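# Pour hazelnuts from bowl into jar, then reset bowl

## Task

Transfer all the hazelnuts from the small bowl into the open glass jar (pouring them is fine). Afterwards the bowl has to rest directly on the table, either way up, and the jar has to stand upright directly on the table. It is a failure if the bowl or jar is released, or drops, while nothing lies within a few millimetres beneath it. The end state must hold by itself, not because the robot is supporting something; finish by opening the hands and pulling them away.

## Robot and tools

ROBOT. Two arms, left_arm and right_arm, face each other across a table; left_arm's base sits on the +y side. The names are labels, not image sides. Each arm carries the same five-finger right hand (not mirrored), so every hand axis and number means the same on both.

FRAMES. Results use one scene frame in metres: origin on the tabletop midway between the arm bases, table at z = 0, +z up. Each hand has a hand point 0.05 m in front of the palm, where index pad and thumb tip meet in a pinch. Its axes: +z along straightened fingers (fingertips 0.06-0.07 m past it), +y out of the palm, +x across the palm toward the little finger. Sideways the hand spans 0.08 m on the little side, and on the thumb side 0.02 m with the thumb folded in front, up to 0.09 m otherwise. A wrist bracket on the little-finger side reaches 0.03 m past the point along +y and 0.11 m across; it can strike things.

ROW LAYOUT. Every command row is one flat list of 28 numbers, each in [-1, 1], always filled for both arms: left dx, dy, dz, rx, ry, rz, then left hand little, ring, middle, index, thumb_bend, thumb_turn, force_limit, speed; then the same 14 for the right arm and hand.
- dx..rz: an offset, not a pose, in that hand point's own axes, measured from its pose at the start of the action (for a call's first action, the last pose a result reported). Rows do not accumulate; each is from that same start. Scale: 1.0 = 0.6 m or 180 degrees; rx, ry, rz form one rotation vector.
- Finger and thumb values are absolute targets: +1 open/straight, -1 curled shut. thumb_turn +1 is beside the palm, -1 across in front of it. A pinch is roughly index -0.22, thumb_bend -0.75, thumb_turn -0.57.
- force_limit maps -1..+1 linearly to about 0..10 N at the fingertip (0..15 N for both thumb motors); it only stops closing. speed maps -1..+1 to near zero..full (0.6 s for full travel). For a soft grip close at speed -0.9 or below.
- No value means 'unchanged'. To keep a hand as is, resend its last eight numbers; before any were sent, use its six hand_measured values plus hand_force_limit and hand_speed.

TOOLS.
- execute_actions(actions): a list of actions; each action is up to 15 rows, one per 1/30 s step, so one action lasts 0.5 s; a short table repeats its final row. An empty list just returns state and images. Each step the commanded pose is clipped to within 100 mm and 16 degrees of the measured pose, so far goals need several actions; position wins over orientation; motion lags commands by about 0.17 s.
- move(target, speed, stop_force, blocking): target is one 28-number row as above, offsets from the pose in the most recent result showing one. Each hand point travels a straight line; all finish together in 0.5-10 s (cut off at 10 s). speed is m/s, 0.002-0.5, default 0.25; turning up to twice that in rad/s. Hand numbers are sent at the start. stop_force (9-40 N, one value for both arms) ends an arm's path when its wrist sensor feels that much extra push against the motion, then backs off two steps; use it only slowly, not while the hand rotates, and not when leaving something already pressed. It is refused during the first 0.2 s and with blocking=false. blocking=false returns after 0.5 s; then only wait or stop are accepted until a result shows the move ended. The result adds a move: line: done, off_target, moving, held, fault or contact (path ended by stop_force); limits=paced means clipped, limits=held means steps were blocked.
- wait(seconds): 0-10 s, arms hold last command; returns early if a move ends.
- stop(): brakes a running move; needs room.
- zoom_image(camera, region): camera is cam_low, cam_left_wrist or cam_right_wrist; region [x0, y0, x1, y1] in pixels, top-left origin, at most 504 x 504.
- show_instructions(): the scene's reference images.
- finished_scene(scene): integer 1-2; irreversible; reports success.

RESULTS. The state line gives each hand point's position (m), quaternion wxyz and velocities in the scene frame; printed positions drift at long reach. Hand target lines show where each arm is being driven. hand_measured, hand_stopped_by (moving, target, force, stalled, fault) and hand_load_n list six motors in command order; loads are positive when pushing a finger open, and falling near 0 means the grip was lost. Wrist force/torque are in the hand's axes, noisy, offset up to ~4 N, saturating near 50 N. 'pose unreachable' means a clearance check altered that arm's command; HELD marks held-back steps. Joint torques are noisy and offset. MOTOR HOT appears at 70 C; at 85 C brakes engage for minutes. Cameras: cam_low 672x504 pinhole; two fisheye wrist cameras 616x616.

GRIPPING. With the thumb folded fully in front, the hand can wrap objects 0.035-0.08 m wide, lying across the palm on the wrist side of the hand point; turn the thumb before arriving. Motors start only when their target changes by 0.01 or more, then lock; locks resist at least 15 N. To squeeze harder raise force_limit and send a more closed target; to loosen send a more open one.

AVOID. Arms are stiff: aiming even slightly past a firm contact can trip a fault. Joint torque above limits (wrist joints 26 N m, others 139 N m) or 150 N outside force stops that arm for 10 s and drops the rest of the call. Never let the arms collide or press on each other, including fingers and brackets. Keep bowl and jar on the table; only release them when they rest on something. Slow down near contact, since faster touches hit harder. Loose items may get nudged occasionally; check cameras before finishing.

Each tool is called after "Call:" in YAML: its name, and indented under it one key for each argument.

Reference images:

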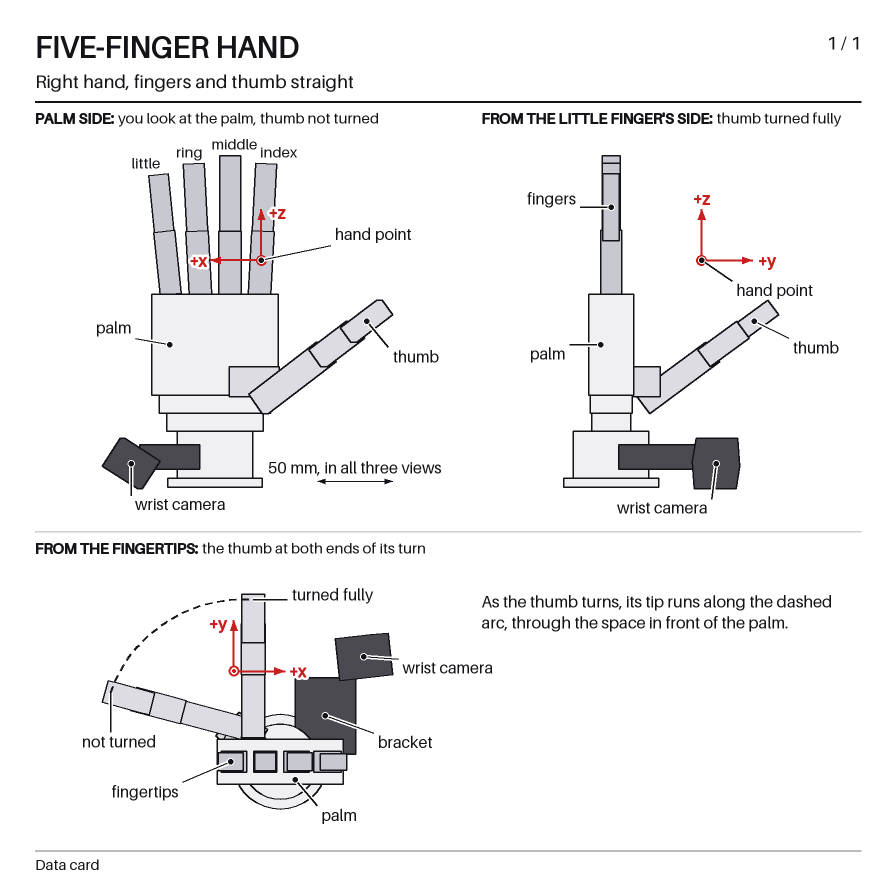

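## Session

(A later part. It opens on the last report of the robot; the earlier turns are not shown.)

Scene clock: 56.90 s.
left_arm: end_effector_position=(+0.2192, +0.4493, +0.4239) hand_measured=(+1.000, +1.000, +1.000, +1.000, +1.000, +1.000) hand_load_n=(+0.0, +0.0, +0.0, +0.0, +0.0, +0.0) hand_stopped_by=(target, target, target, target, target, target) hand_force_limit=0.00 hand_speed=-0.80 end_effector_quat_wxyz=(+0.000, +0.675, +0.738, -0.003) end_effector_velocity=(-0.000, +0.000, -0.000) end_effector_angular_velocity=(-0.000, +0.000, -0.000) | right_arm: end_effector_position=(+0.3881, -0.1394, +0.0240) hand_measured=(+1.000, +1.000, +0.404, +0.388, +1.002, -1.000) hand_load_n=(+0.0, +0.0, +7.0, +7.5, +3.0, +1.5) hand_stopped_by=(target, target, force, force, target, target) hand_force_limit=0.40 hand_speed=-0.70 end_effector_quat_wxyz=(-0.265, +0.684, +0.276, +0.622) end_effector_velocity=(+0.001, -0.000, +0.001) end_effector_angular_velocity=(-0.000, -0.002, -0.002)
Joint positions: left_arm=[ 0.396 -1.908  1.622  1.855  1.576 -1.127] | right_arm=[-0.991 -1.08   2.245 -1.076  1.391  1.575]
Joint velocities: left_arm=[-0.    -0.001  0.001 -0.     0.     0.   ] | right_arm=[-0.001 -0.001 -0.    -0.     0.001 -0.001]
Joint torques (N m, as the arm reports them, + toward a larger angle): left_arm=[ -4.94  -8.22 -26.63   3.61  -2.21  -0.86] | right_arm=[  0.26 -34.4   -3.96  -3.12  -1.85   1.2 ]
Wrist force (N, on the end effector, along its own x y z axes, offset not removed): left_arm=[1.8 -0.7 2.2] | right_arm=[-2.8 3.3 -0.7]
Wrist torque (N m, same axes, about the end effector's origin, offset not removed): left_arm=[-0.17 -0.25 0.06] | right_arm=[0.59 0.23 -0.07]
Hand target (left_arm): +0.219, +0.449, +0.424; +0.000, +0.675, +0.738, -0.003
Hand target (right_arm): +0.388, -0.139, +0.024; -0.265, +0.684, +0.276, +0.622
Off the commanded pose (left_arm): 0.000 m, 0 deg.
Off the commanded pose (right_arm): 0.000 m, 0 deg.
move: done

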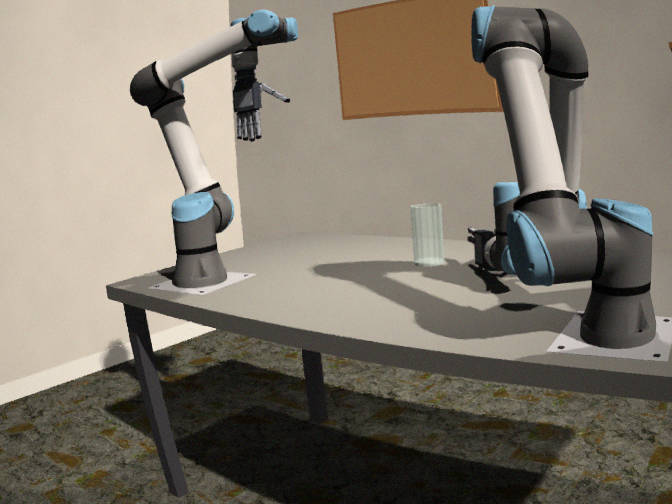

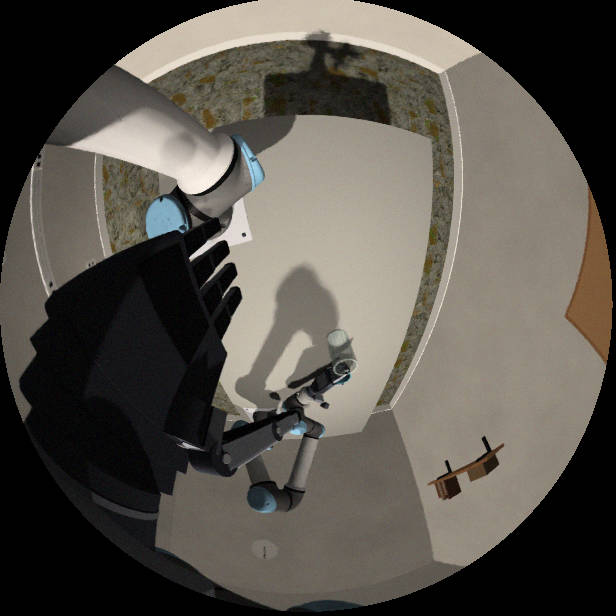

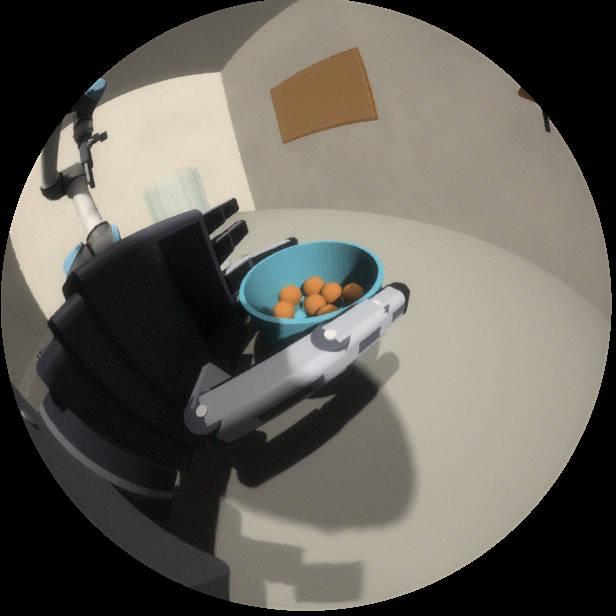

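Call:
move:
  target: [0,0,0,0,0,0,1,1,1,1,1,1,0,-0.8,0,0,0,0,0,0,1,1,-0.5,-0.5,0.3,-1,-0.1,-0.9]

Call:
move:
  target: [0,0,0,0,0,0,1,1,1,1,1,1,0,-0.8,0.006,0,0,0,0,0,1,1,-0.5,-0.5,0.3,-1,-0.1,-0.9]
  speed: 0.02

Scene clock: 59.87 s.
left_arm: end_effector_position=(+0.2192, +0.4493, +0.4239) hand_measured=(+1.000, +1.000, +1.000, +1.000, +1.000, +1.000) hand_load_n=(+0.0, +0.0, +0.0, +0.0, +0.0, +0.0) hand_stopped_by=(target, target, target, target, target, target) hand_force_limit=0.00 hand_speed=-0.80 end_effector_quat_wxyz=(+0.000, +0.675, +0.738, -0.003) end_effector_velocity=(+0.000, +0.000, +0.000) end_effector_angular_velocity=(+0.000, -0.000, -0.000) | right_arm: end_effector_position=(+0.3881, -0.1394, +0.0240) hand_measured=(+1.000, +1.000, +0.404, +0.388, +0.986, -1.000) hand_load_n=(+0.0, +0.0, +7.5, +7.5, +6.5, +1.5) hand_stopped_by=(target, target, force, force, force, target) hand_force_limit=-0.10 hand_speed=-0.90 end_effector_quat_wxyz=(-0.265, +0.684, +0.276, +0.622) end_effector_velocity=(-0.001, +0.000, -0.000) end_effector_angular_velocity=(-0.000, +0.000, +0.002)
Joint positions: left_arm=[ 0.396 -1.908  1.622  1.855  1.576 -1.127] | right_arm=[-0.991 -1.08   2.245 -1.076  1.391  1.575]
Joint velocities: left_arm=[-0.  0. -0.  0. -0.  0.] | right_arm=[ 0.001 -0.     0.    -0.    -0.001 -0.   ]
Joint torques (N m, as the arm reports them, + toward a larger angle): left_arm=[ -5.78  -8.29 -25.5    3.54  -2.25  -0.96] | right_arm=[-10.17 -35.2   -8.42  -0.76  -1.72   0.81]
Wrist force (N, on the end effector, along its own x y z axes, offset not removed): left_arm=[-2.9 0.2 -2.3] | right_arm=[-2.3 2.1 2.7]
Wrist torque (N m, same axes, about the end effector's origin, offset not removed): left_arm=[0.36 0.31 -0.35] | right_arm=[-0.15 -0.01 0.02]
Hand target (left_arm): +0.219, +0.449, +0.424; +0.000, +0.675, +0.738, -0.003
Hand target (right_arm): +0.388, -0.139, +0.024; -0.265, +0.684, +0.276, +0.622
Off the commanded pose (left_arm): 0.000 m, 0 deg.
Off the commanded pose (right_arm): 0.000 m, 0 deg.
move: done

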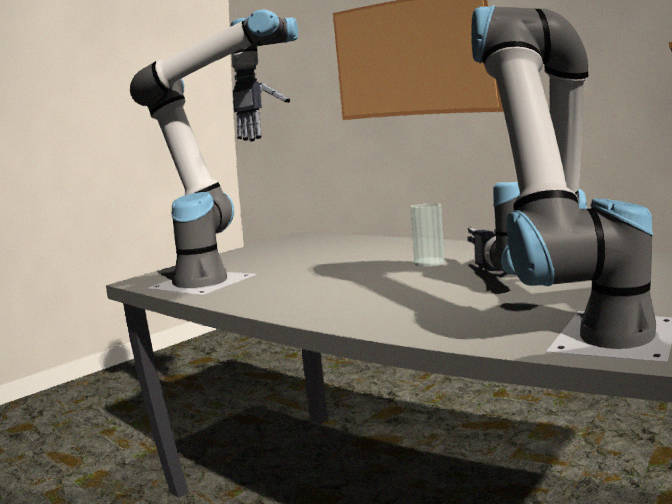

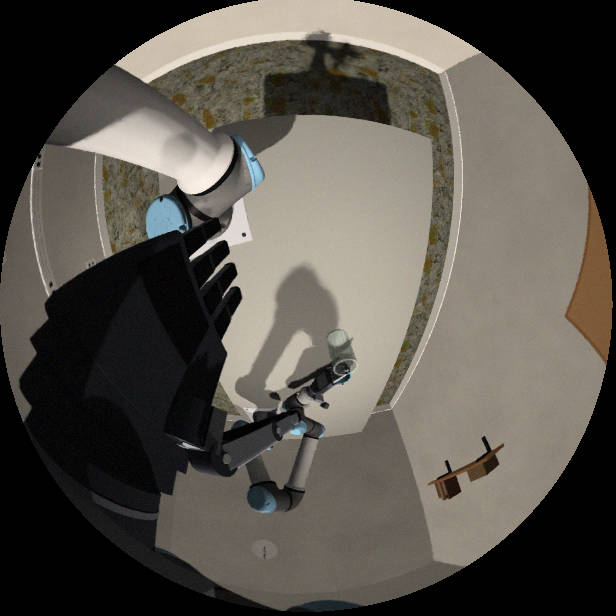

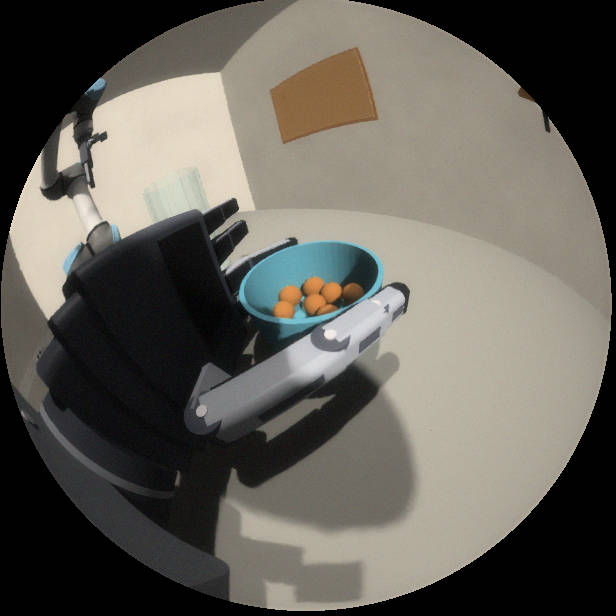

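Scene clock: 60.57 s.
left_arm: end_effector_position=(+0.2192, +0.4493, +0.4239) hand_measured=(+1.000, +1.000, +1.000, +1.000, +1.000, +1.000) hand_load_n=(+0.0, +0.0, +0.0, +0.0, +0.0, +0.0) hand_stopped_by=(target, target, target, target, target, target) hand_force_limit=0.00 hand_speed=-0.80 end_effector_quat_wxyz=(+0.000, +0.675, +0.738, -0.003) end_effector_velocity=(+0.000, +0.000, +0.001) end_effector_angular_velocity=(-0.001, -0.001, +0.001) | right_arm: end_effector_position=(+0.3884, -0.1392, +0.0274) hand_measured=(+1.000, +1.000, +0.404, +0.388, +0.986, -1.000) hand_load_n=(+0.0, +0.0, +7.5, +7.5, +6.5, +1.5) hand_stopped_by=(target, target, force, force, force, target) hand_force_limit=-0.10 hand_speed=-0.90 end_effector_quat_wxyz=(-0.265, +0.684, +0.276, +0.622) end_effector_velocity=(-0.000, +0.000, +0.002) end_effector_angular_velocity=(-0.001, -0.001, +0.001)
Joint positions: left_arm=[ 0.396 -1.908  1.622  1.855  1.576 -1.127] | right_arm=[-0.991 -1.089  2.244 -1.066  1.391  1.575]
Joint velocities: left_arm=[ 0.    -0.    -0.001  0.001 -0.    -0.   ] | right_arm=[ 0.    -0.004 -0.     0.004 -0.    -0.001]
Joint torques (N m, as the arm reports them, + toward a larger angle): left_arm=[ -5.45  -7.77 -26.16   3.54  -2.21  -0.91] | right_arm=[-14.71 -33.58 -17.79   0.17  -1.8    0.71]
Wrist force (N, on the end effector, along its own x y z axes, offset not removed): left_arm=[-0.8 -0.7 0.5] | right_arm=[2.6 2.6 4.1]
Wrist torque (N m, same axes, about the end effector's origin, offset not removed): left_arm=[-0.10 0.04 0.04] | right_arm=[-0.01 -0.68 0.18]
Hand target (left_arm): +0.219, +0.449, +0.424; +0.000, +0.675, +0.738, -0.003
Hand target (right_arm): +0.388, -0.139, +0.028; -0.265, +0.684, +0.276, +0.622
Off the commanded pose (left_arm): 0.000 m, 0 deg.
Off the commanded pose (right_arm): 0.000 m, 0 deg.
move: done

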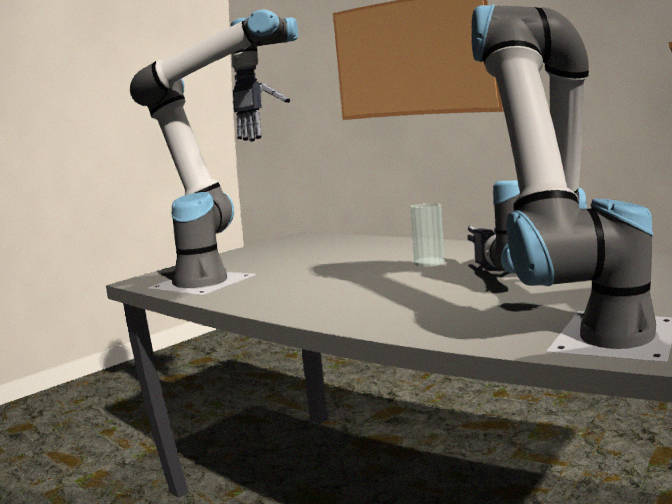

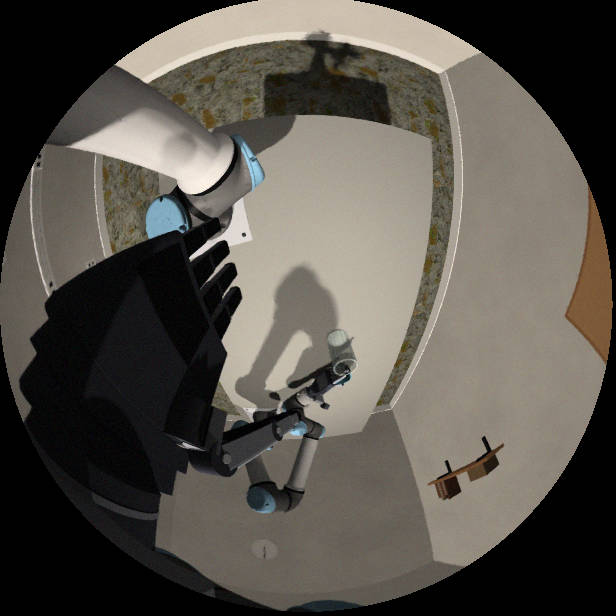

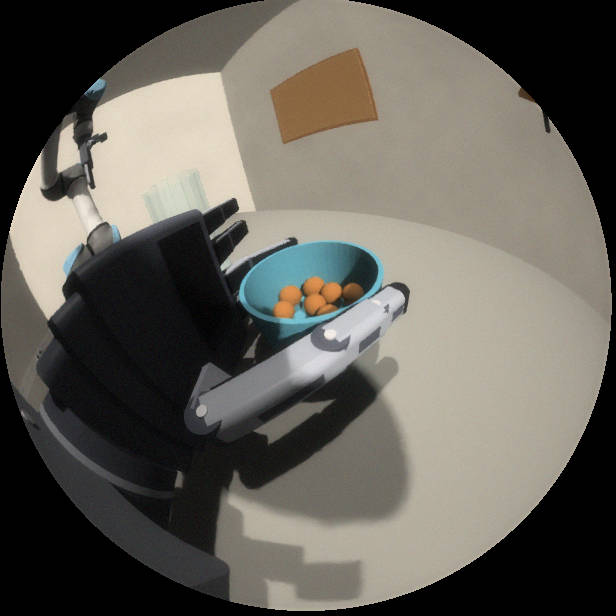

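Call:
move:
  target: [0,0.3,0.1,0,0,0,1,1,1,1,1,1,0,-0.8,0.39,0,-0.034,0,0,0,1,1,-0.5,-0.5,0.3,-1,-0.1,-0.9]
  speed: 0.15

Call:
move:
  target: [0,0,0,0,0,0,1,1,1,1,1,1,0,-0.8,0.013,-0.36,0.15,0,0,0.2,1,1,-0.5,-0.5,0.3,-1,-0.1,-0.9]
  speed: 0.15

Scene clock: 68.77 s.
left_arm: end_effector_position=(+0.3978, +0.4649, +0.3633) hand_measured=(+1.000, +1.000, +1.000, +1.000, +1.000, +1.000) hand_load_n=(+0.0, +0.0, +0.0, +0.0, +0.0, +0.0) hand_stopped_by=(target, target, target, target, target, target) hand_force_limit=0.00 hand_speed=-0.80 end_effector_quat_wxyz=(+0.000, +0.675, +0.738, -0.003) end_effector_velocity=(+0.002, -0.000, -0.001) end_effector_angular_velocity=(-0.000, +0.002, -0.001) | right_arm: end_effector_position=(+0.3919, -0.1425, +0.2622) hand_measured=(+1.000, +1.000, +0.404, +0.388, +0.986, -1.000) hand_load_n=(+0.0, +0.0, +7.5, +7.5, +6.5, +1.5) hand_stopped_by=(target, target, force, force, force, target) hand_force_limit=-0.10 hand_speed=-0.90 end_effector_quat_wxyz=(-0.265, +0.684, +0.276, +0.622) end_effector_velocity=(+0.000, -0.000, +0.002) end_effector_angular_velocity=(-0.002, +0.002, -0.001)
Joint positions: left_arm=[ 0.968 -1.459  1.386  1.645  1.577 -0.556] | right_arm=[-1.005 -1.565  2.02  -0.366  1.378  1.573]
Joint velocities: left_arm=[ 0.003  0.006 -0.003 -0.001  0.001  0.004] | right_arm=[-0.001 -0.001 -0.005  0.008  0.    -0.   ]
Joint torques (N m, as the arm reports them, + toward a larger angle): left_arm=[  6.29 -16.67 -27.65   0.98   2.32   1.78] | right_arm=[-14.98 -25.05 -27.98   0.14  -1.71  -1.41]
Wrist force (N, on the end effector, along its own x y z axes, offset not removed): left_arm=[-0.8 5.8 2.6] | right_arm=[0.9 1.5 -4.1]
Wrist torque (N m, same axes, about the end effector's origin, offset not removed): left_arm=[0.93 -0.04 0.10] | right_arm=[0.40 -0.26 0.10]
Hand target (left_arm): +0.398, +0.465, +0.363; +0.000, +0.675, +0.738, -0.003
Hand target (right_arm): +0.392, -0.143, +0.263; -0.265, +0.684, +0.276, +0.622
Off the commanded pose (left_arm): 0.000 m, 0 deg.
Off the commanded pose (right_arm): 0.000 m, 0 deg.
move: done

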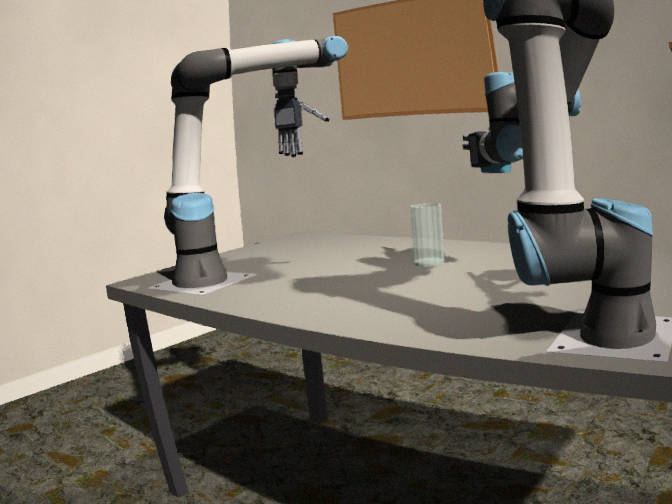

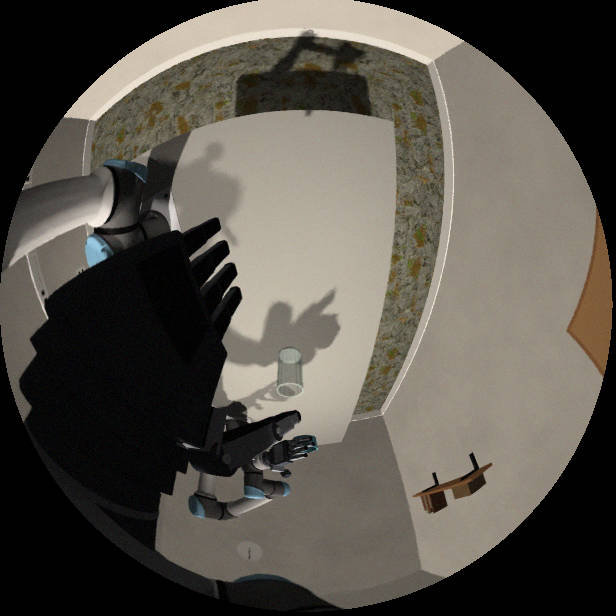

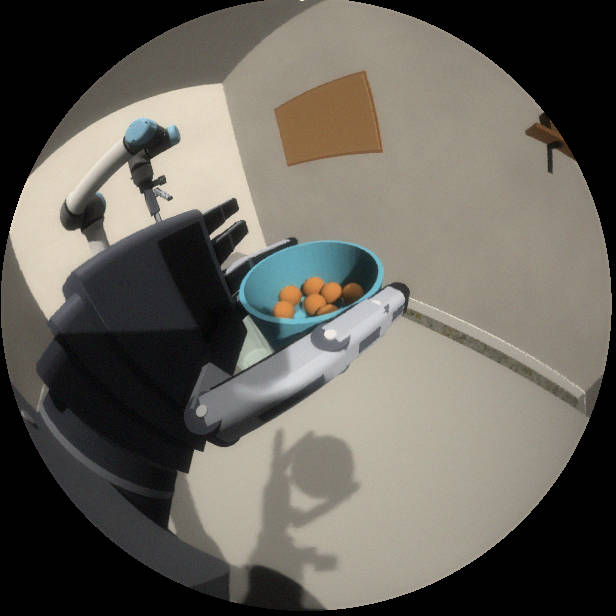

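Scene clock: 71.37 s.
left_arm: end_effector_position=(+0.3978, +0.4649, +0.3633) hand_measured=(+1.000, +1.000, +1.000, +1.000, +1.000, +1.000) hand_load_n=(+0.0, +0.0, +0.0, +0.0, +0.0, +0.0) hand_stopped_by=(target, target, target, target, target, target) hand_force_limit=0.00 hand_speed=-0.80 end_effector_quat_wxyz=(+0.000, +0.675, +0.738, -0.003) end_effector_velocity=(+0.000, -0.000, +0.000) end_effector_angular_velocity=(-0.000, -0.001, +0.000) | right_arm: end_effector_position=(+0.3031, +0.0739, +0.2665) hand_measured=(+1.000, +1.000, +0.404, +0.388, +0.986, -1.000) hand_load_n=(+0.0, +0.0, +7.5, +7.5, +6.5, +1.0) hand_stopped_by=(target, target, force, force, force, target) hand_force_limit=-0.10 hand_speed=-0.90 end_effector_quat_wxyz=(-0.444, +0.735, +0.051, +0.509) end_effector_velocity=(-0.000, +0.002, +0.001) end_effector_angular_velocity=(+0.005, +0.004, -0.002)
Joint positions: left_arm=[ 0.968 -1.459  1.386  1.645  1.577 -0.556] | right_arm=[-0.57  -1.239  1.539 -0.211  1.811  2.24 ]
Joint velocities: left_arm=[ 0.    -0.    -0.    -0.001 -0.    -0.   ] | right_arm=[ 0.003  0.004 -0.008  0.003  0.005  0.007]
Joint torques (N m, as the arm reports them, + toward a larger angle): left_arm=[ -6.01 -27.21  -7.69   3.74   0.41  -1.73] | right_arm=[ 13.97 -23.41 -30.01  -0.13   1.91   1.44]
Wrist force (N, on the end effector, along its own x y z axes, offset not removed): left_arm=[2.6 -1.2 -2.1] | right_arm=[-1.6 1.0 0.2]
Wrist torque (N m, same axes, about the end effector's origin, offset not removed): left_arm=[0.08 -0.46 -0.09] | right_arm=[0.05 -0.04 -0.10]
Hand target (left_arm): +0.398, +0.465, +0.363; +0.000, +0.675, +0.738, -0.003
Hand target (right_arm): +0.303, +0.074, +0.267; -0.444, +0.735, +0.051, +0.509
Off the commanded pose (left_arm): 0.000 m, 0 deg.
Off the commanded pose (right_arm): 0.000 m, 0 deg.
move: done

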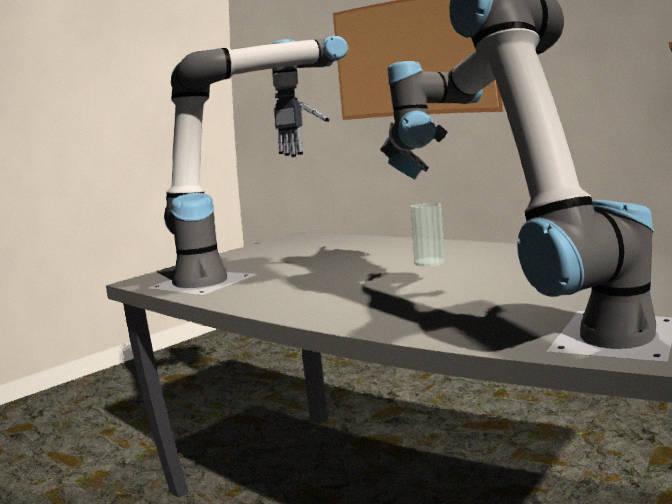

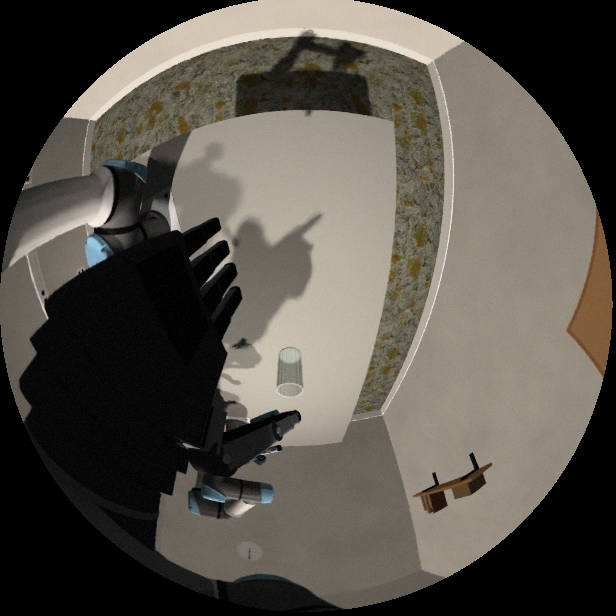

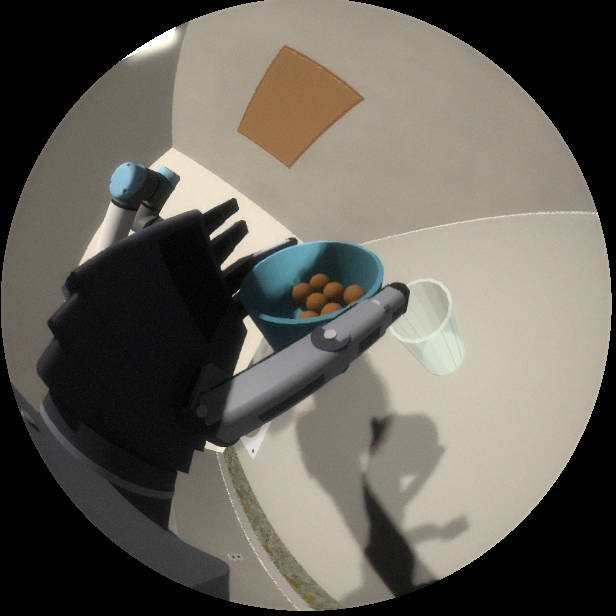

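Call:
move:
  target: [0,0,0.1,0,-0.2,0,1,1,1,1,1,1,0,-0.8,-0.05,0.04,0.04,0,0,0.15,1,1,-0.5,-0.5,0.3,-1,-0.1,-0.9]
  speed: 0.12

Call:
zoom_image:
  camera: "cam_low"
  region: [360, 110, 500, 280]

Call:
zoom_image:
  camera: "cam_left_wrist"
  region: [230, 200, 390, 360]

Scene clock: 79.27 s.
left_arm: end_effector_position=(+0.3976, +0.4643, +0.3033) hand_measured=(+1.000, +1.000, +1.000, +1.000, +1.000, +1.000) hand_load_n=(+0.0, +0.0, +0.0, +0.0, +0.0, +0.0) hand_stopped_by=(target, target, target, target, target, target) hand_force_limit=0.00 hand_speed=-0.80 end_effector_quat_wxyz=(+0.228, +0.641, +0.702, -0.212) end_effector_velocity=(-0.000, -0.000, -0.001) end_effector_angular_velocity=(-0.015, -0.002, -0.001) | right_arm: end_effector_position=(+0.3184, +0.0877, +0.2262) hand_measured=(+1.000, +1.000, +0.404, +0.388, +0.986, -1.000) hand_load_n=(+0.0, +0.0, +7.5, +7.5, +6.5, +1.0) hand_stopped_by=(target, target, force, force, force, target) hand_force_limit=-0.10 hand_speed=-0.90 end_effector_quat_wxyz=(-0.550, +0.727, -0.122, +0.392) end_effector_velocity=(-0.001, +0.001, -0.002) end_effector_angular_velocity=(+0.006, +0.009, +0.001)
Joint positions: left_arm=[ 1.355 -1.438  1.656  1.235  2.194 -0.208] | right_arm=[-0.64  -1.202  1.579 -0.289  1.741  2.704]
Joint velocities: left_arm=[ 0.008  0.003  0.006 -0.008  0.016  0.008] | right_arm=[ 0.001  0.002  0.001 -0.002 -0.001  0.011]
Joint torques (N m, as the arm reports them, + toward a larger angle): left_arm=[  5.83 -17.66  -8.59   1.11   3.35   1.72] | right_arm=[-15.21 -25.98 -16.77  -3.35  -1.7    1.47]
Wrist force (N, on the end effector, along its own x y z axes, offset not removed): left_arm=[1.3 -1.0 0.3] | right_arm=[0.3 0.4 -1.5]
Wrist torque (N m, same axes, about the end effector's origin, offset not removed): left_arm=[0.01 -0.18 -0.10] | right_arm=[-0.05 -0.10 -0.13]
Hand target (left_arm): +0.398, +0.464, +0.303; +0.228, +0.641, +0.701, -0.212
Hand target (right_arm): +0.318, +0.088, +0.226; -0.551, +0.727, -0.122, +0.392
Off the commanded pose (left_arm): 0.000 m, 0 deg.
Off the commanded pose (right_arm): 0.000 m, 0 deg.
move: done

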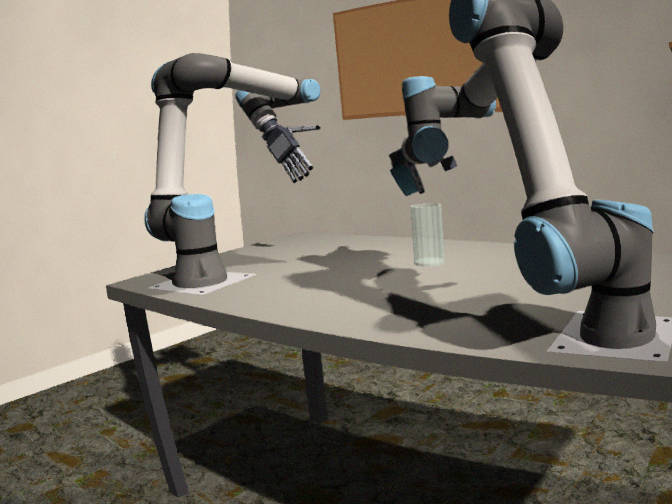

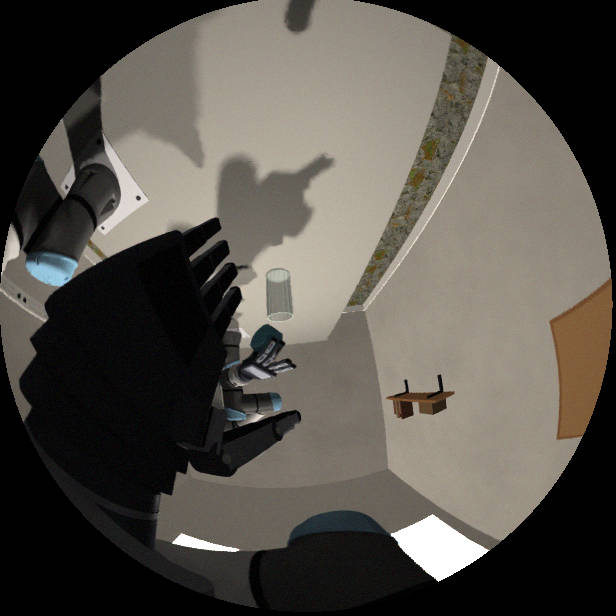

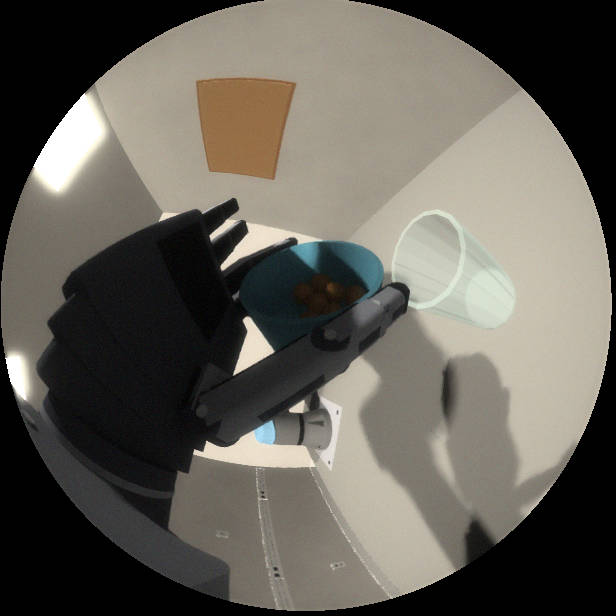

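Region (360, 110, 500, 280) of cam_low's 672x504 image, scaled by 2.965, with more detail than that image has; it fills the left 415 columns of this view, and the rest is white.

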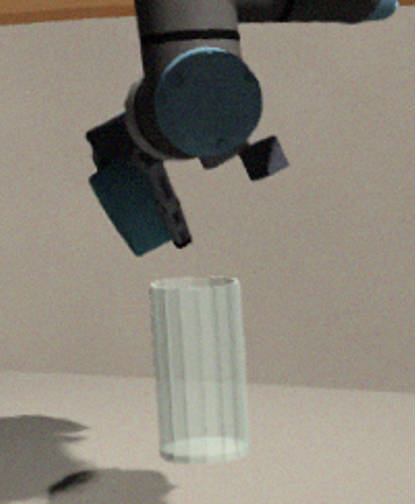

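Region (230, 200, 390, 360) of cam_left_wrist's 616x616 image, scaled by 3.150, with more detail than that image has.

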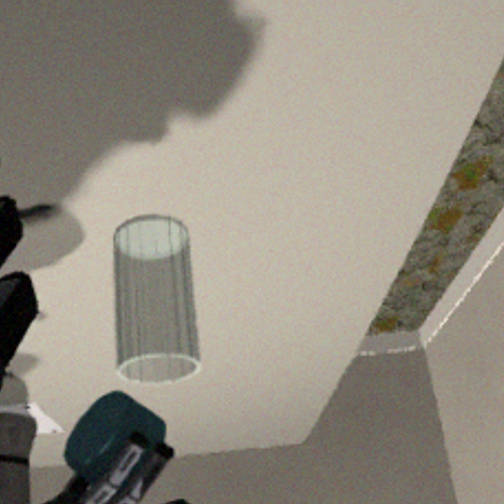

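Call:
move:
  target: [0,0,0,0,0,0,1,1,1,1,1,1,0,-0.8,0.009,0.027,0.01,0,0,0.1,1,1,-0.5,-0.5,0.3,-1,-0.1,-0.9]
  speed: 0.05

Call:
zoom_image:
  camera: "cam_low"
  region: [360, 110, 500, 280]

Call:
zoom_image:
  camera: "cam_left_wrist"
  region: [230, 260, 350, 380]

Scene clock: 89.10 s.
left_arm: end_effector_position=(+0.3976, +0.4643, +0.3033) hand_measured=(+1.000, +1.000, +1.000, +1.000, +1.000, +1.000) hand_load_n=(+0.0, +0.0, +0.0, +0.0, +0.0, +0.0) hand_stopped_by=(target, target, target, target, target, target) hand_force_limit=0.00 hand_speed=-0.80 end_effector_quat_wxyz=(+0.228, +0.641, +0.702, -0.212) end_effector_velocity=(+0.000, -0.000, -0.000) end_effector_angular_velocity=(+0.000, +0.001, +0.000) | right_arm: end_effector_position=(+0.3302, +0.0828, +0.2137) hand_measured=(+1.000, +1.000, +0.404, +0.388, +0.986, -1.000) hand_load_n=(+0.0, +0.0, +7.5, +7.5, +6.5, +1.0) hand_stopped_by=(target, target, force, force, force, target) hand_force_limit=-0.10 hand_speed=-0.90 end_effector_quat_wxyz=(+0.605, -0.699, +0.233, -0.302) end_effector_velocity=(+0.001, -0.001, -0.001) end_effector_angular_velocity=(+0.010, +0.011, -0.002)
Joint positions: left_arm=[ 1.355 -1.438  1.656  1.235  2.194 -0.208] | right_arm=[-0.705 -1.206  1.63  -0.336  1.676  3.01 ]
Joint velocities: left_arm=[-0.     0.001 -0.001  0.    -0.    -0.   ] | right_arm=[-0.004  0.     0.003 -0.002 -0.003  0.014]
Joint torques (N m, as the arm reports them, + toward a larger angle): left_arm=[ -6.31 -28.04 -26.7    3.55  -1.33  -1.7 ] | right_arm=[-13.21 -25.64 -15.29  -3.73  -1.85   1.82]
Wrist force (N, on the end effector, along its own x y z axes, offset not removed): left_arm=[-1.3 1.2 -1.7] | right_arm=[0.2 -0.3 -0.5]
Wrist torque (N m, same axes, about the end effector's origin, offset not removed): left_arm=[0.64 0.14 0.09] | right_arm=[-0.20 -0.18 0.11]
Hand target (left_arm): +0.398, +0.464, +0.303; +0.228, +0.641, +0.702, -0.212
Hand target (right_arm): +0.330, +0.083, +0.214; -0.605, +0.699, -0.234, +0.301
Off the commanded pose (left_arm): 0.000 m, 0 deg.
Off the commanded pose (right_arm): 0.000 m, 0 deg.
move: done

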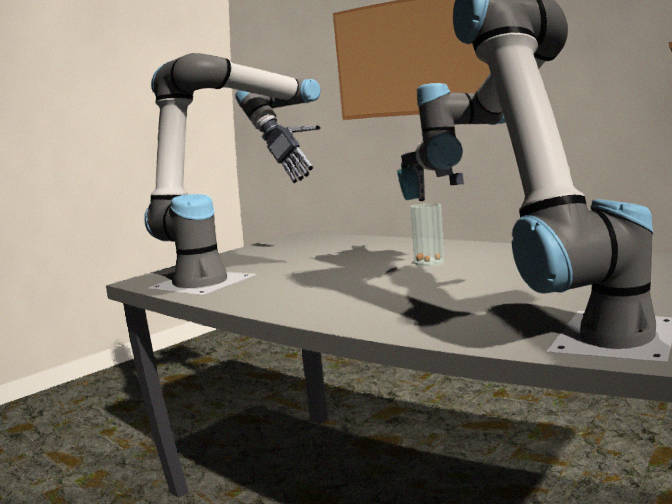

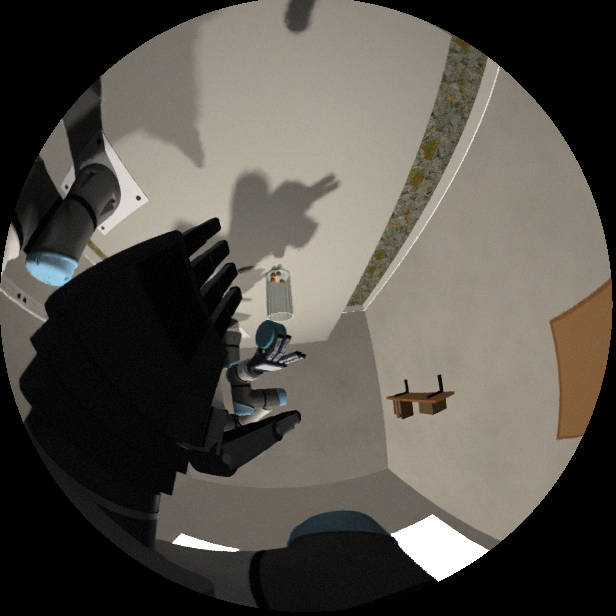

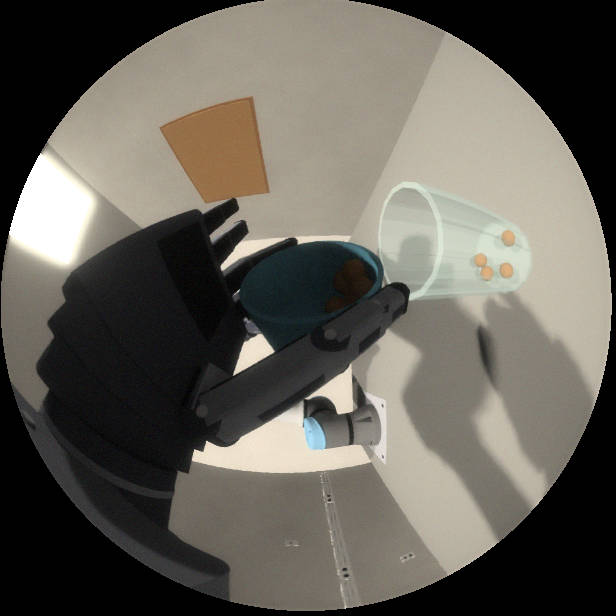

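Region (360, 110, 500, 280) of cam_low's 672x504 image, scaled by 2.965, with more detail than that image has; it fills the left 415 columns of this view, and the rest is white.

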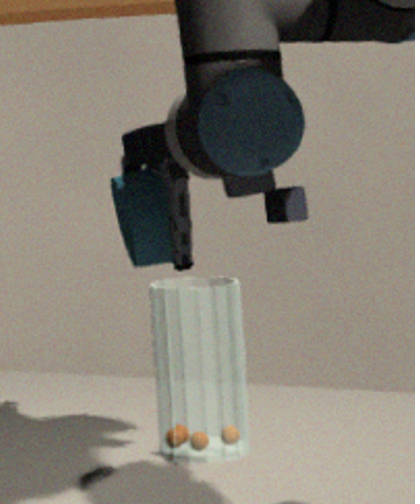

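Region (230, 260, 350, 380) of cam_left_wrist's 616x616 image, scaled by 4.200, with more detail than that image has.

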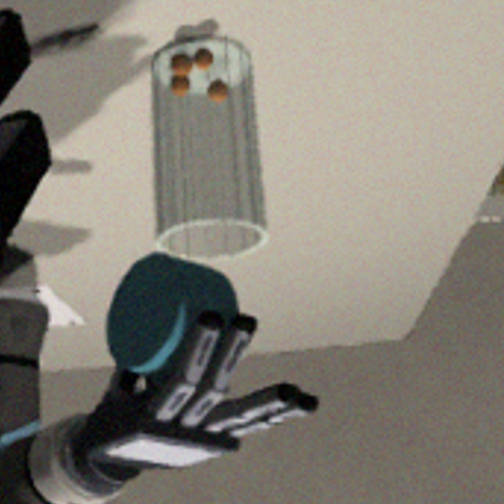

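Working. Continue tilting 25° while shifting to keep the lip in place.

Call:
move:
  target: [0,0,0,0,0,0,1,1,1,1,1,1,0,-0.8,0.035,-0.003,0.008,0,0,0.14,1,1,-0.5,-0.5,0.3,-1,-0.1,-0.9]
  speed: 0.04

Call:
zoom_image:
  camera: "cam_right_wrist"
  region: [220, 100, 580, 360]

Scene clock: 97.03 s.
left_arm: end_effector_position=(+0.3976, +0.4643, +0.3033) hand_measured=(+1.000, +1.000, +1.000, +1.000, +1.000, +1.000) hand_load_n=(+0.0, +0.0, +0.0, +0.0, +0.0, +0.0) hand_stopped_by=(target, target, target, target, target, target) hand_force_limit=0.00 hand_speed=-0.80 end_effector_quat_wxyz=(+0.228, +0.641, +0.702, -0.212) end_effector_velocity=(-0.000, -0.000, +0.000) end_effector_angular_velocity=(-0.000, -0.001, +0.000) | right_arm: end_effector_position=(+0.3484, +0.0720, +0.2179) hand_measured=(+1.000, +1.000, +0.404, +0.388, +0.986, -1.000) hand_load_n=(+0.0, +0.0, +7.5, +7.5, +6.5, +0.5) hand_stopped_by=(target, target, force, force, force, target) hand_force_limit=-0.10 hand_speed=-0.90 end_effector_quat_wxyz=(+0.656, -0.632, +0.380, -0.163) end_effector_velocity=(+0.001, -0.001, +0.001) end_effector_angular_velocity=(+0.012, +0.011, -0.002)
Joint positions: left_arm=[ 1.355 -1.438  1.656  1.235  2.194 -0.208] | right_arm=[-0.798 -1.219  1.679 -0.373  1.584  3.44 ]
Joint velocities: left_arm=[-0.    -0.001 -0.    -0.     0.    -0.001] | right_arm=[-0.003 -0.001  0.002 -0.002 -0.002  0.016]
Joint torques (N m, as the arm reports them, + toward a larger angle): left_arm=[ -0.79 -27.11 -23.75   2.06   0.19  -0.1 ] | right_arm=[-14.38 -39.28 -15.52  -3.85  -1.64   1.41]
Wrist force (N, on the end effector, along its own x y z axes, offset not removed): left_arm=[0.1 -2.1 -1.2] | right_arm=[2.4 2.6 -1.1]
Wrist torque (N m, same axes, about the end effector's origin, offset not removed): left_arm=[-0.15 0.00 -0.09] | right_arm=[0.22 -0.43 0.08]
Hand target (left_arm): +0.398, +0.464, +0.303; +0.228, +0.641, +0.702, -0.212
Hand target (right_arm): +0.348, +0.072, +0.218; +0.656, -0.631, +0.380, -0.162
Off the commanded pose (left_arm): 0.000 m, 0 deg.
Off the commanded pose (right_arm): 0.000 m, 0 deg.
move: done

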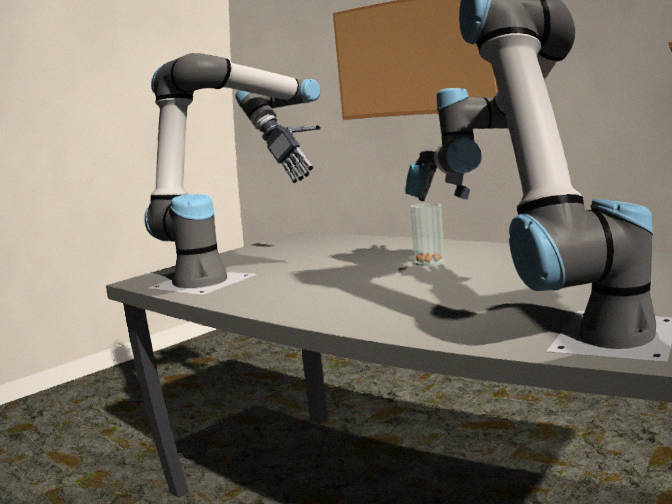

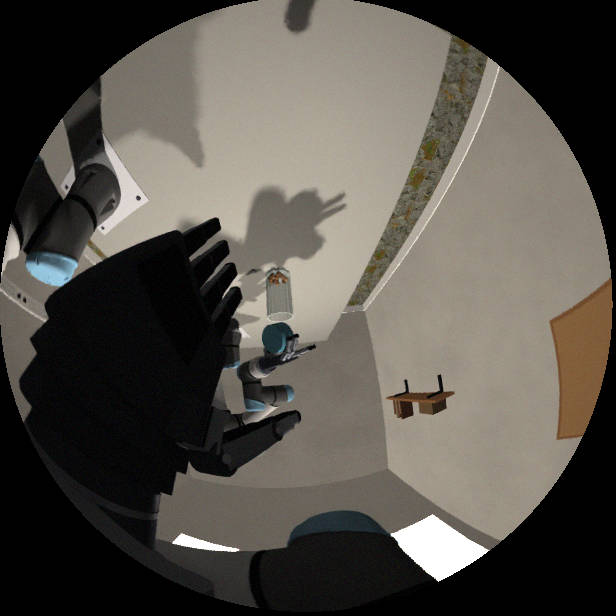

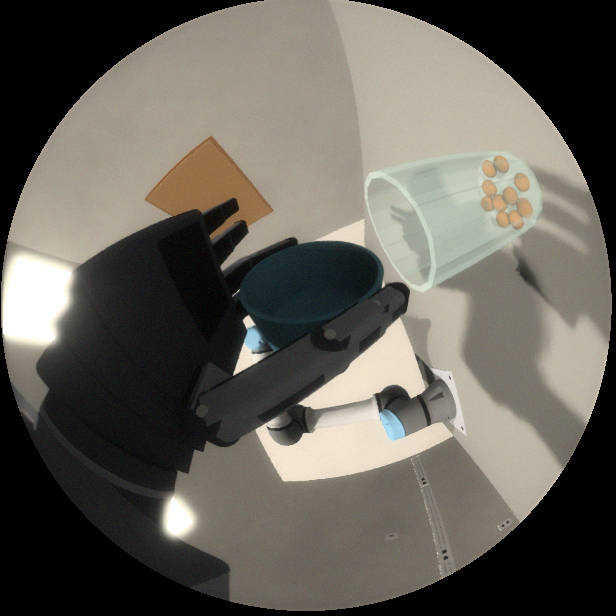

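Region (220, 100, 580, 360) of cam_right_wrist's 616x616 image, scaled by 1.400, with more detail than that image has.

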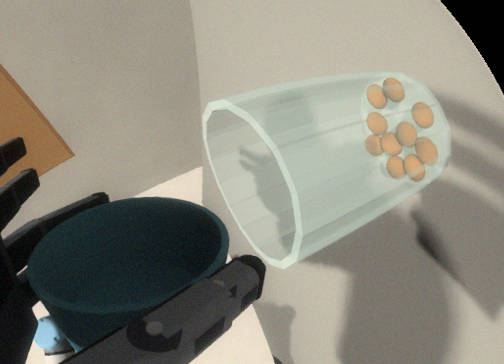

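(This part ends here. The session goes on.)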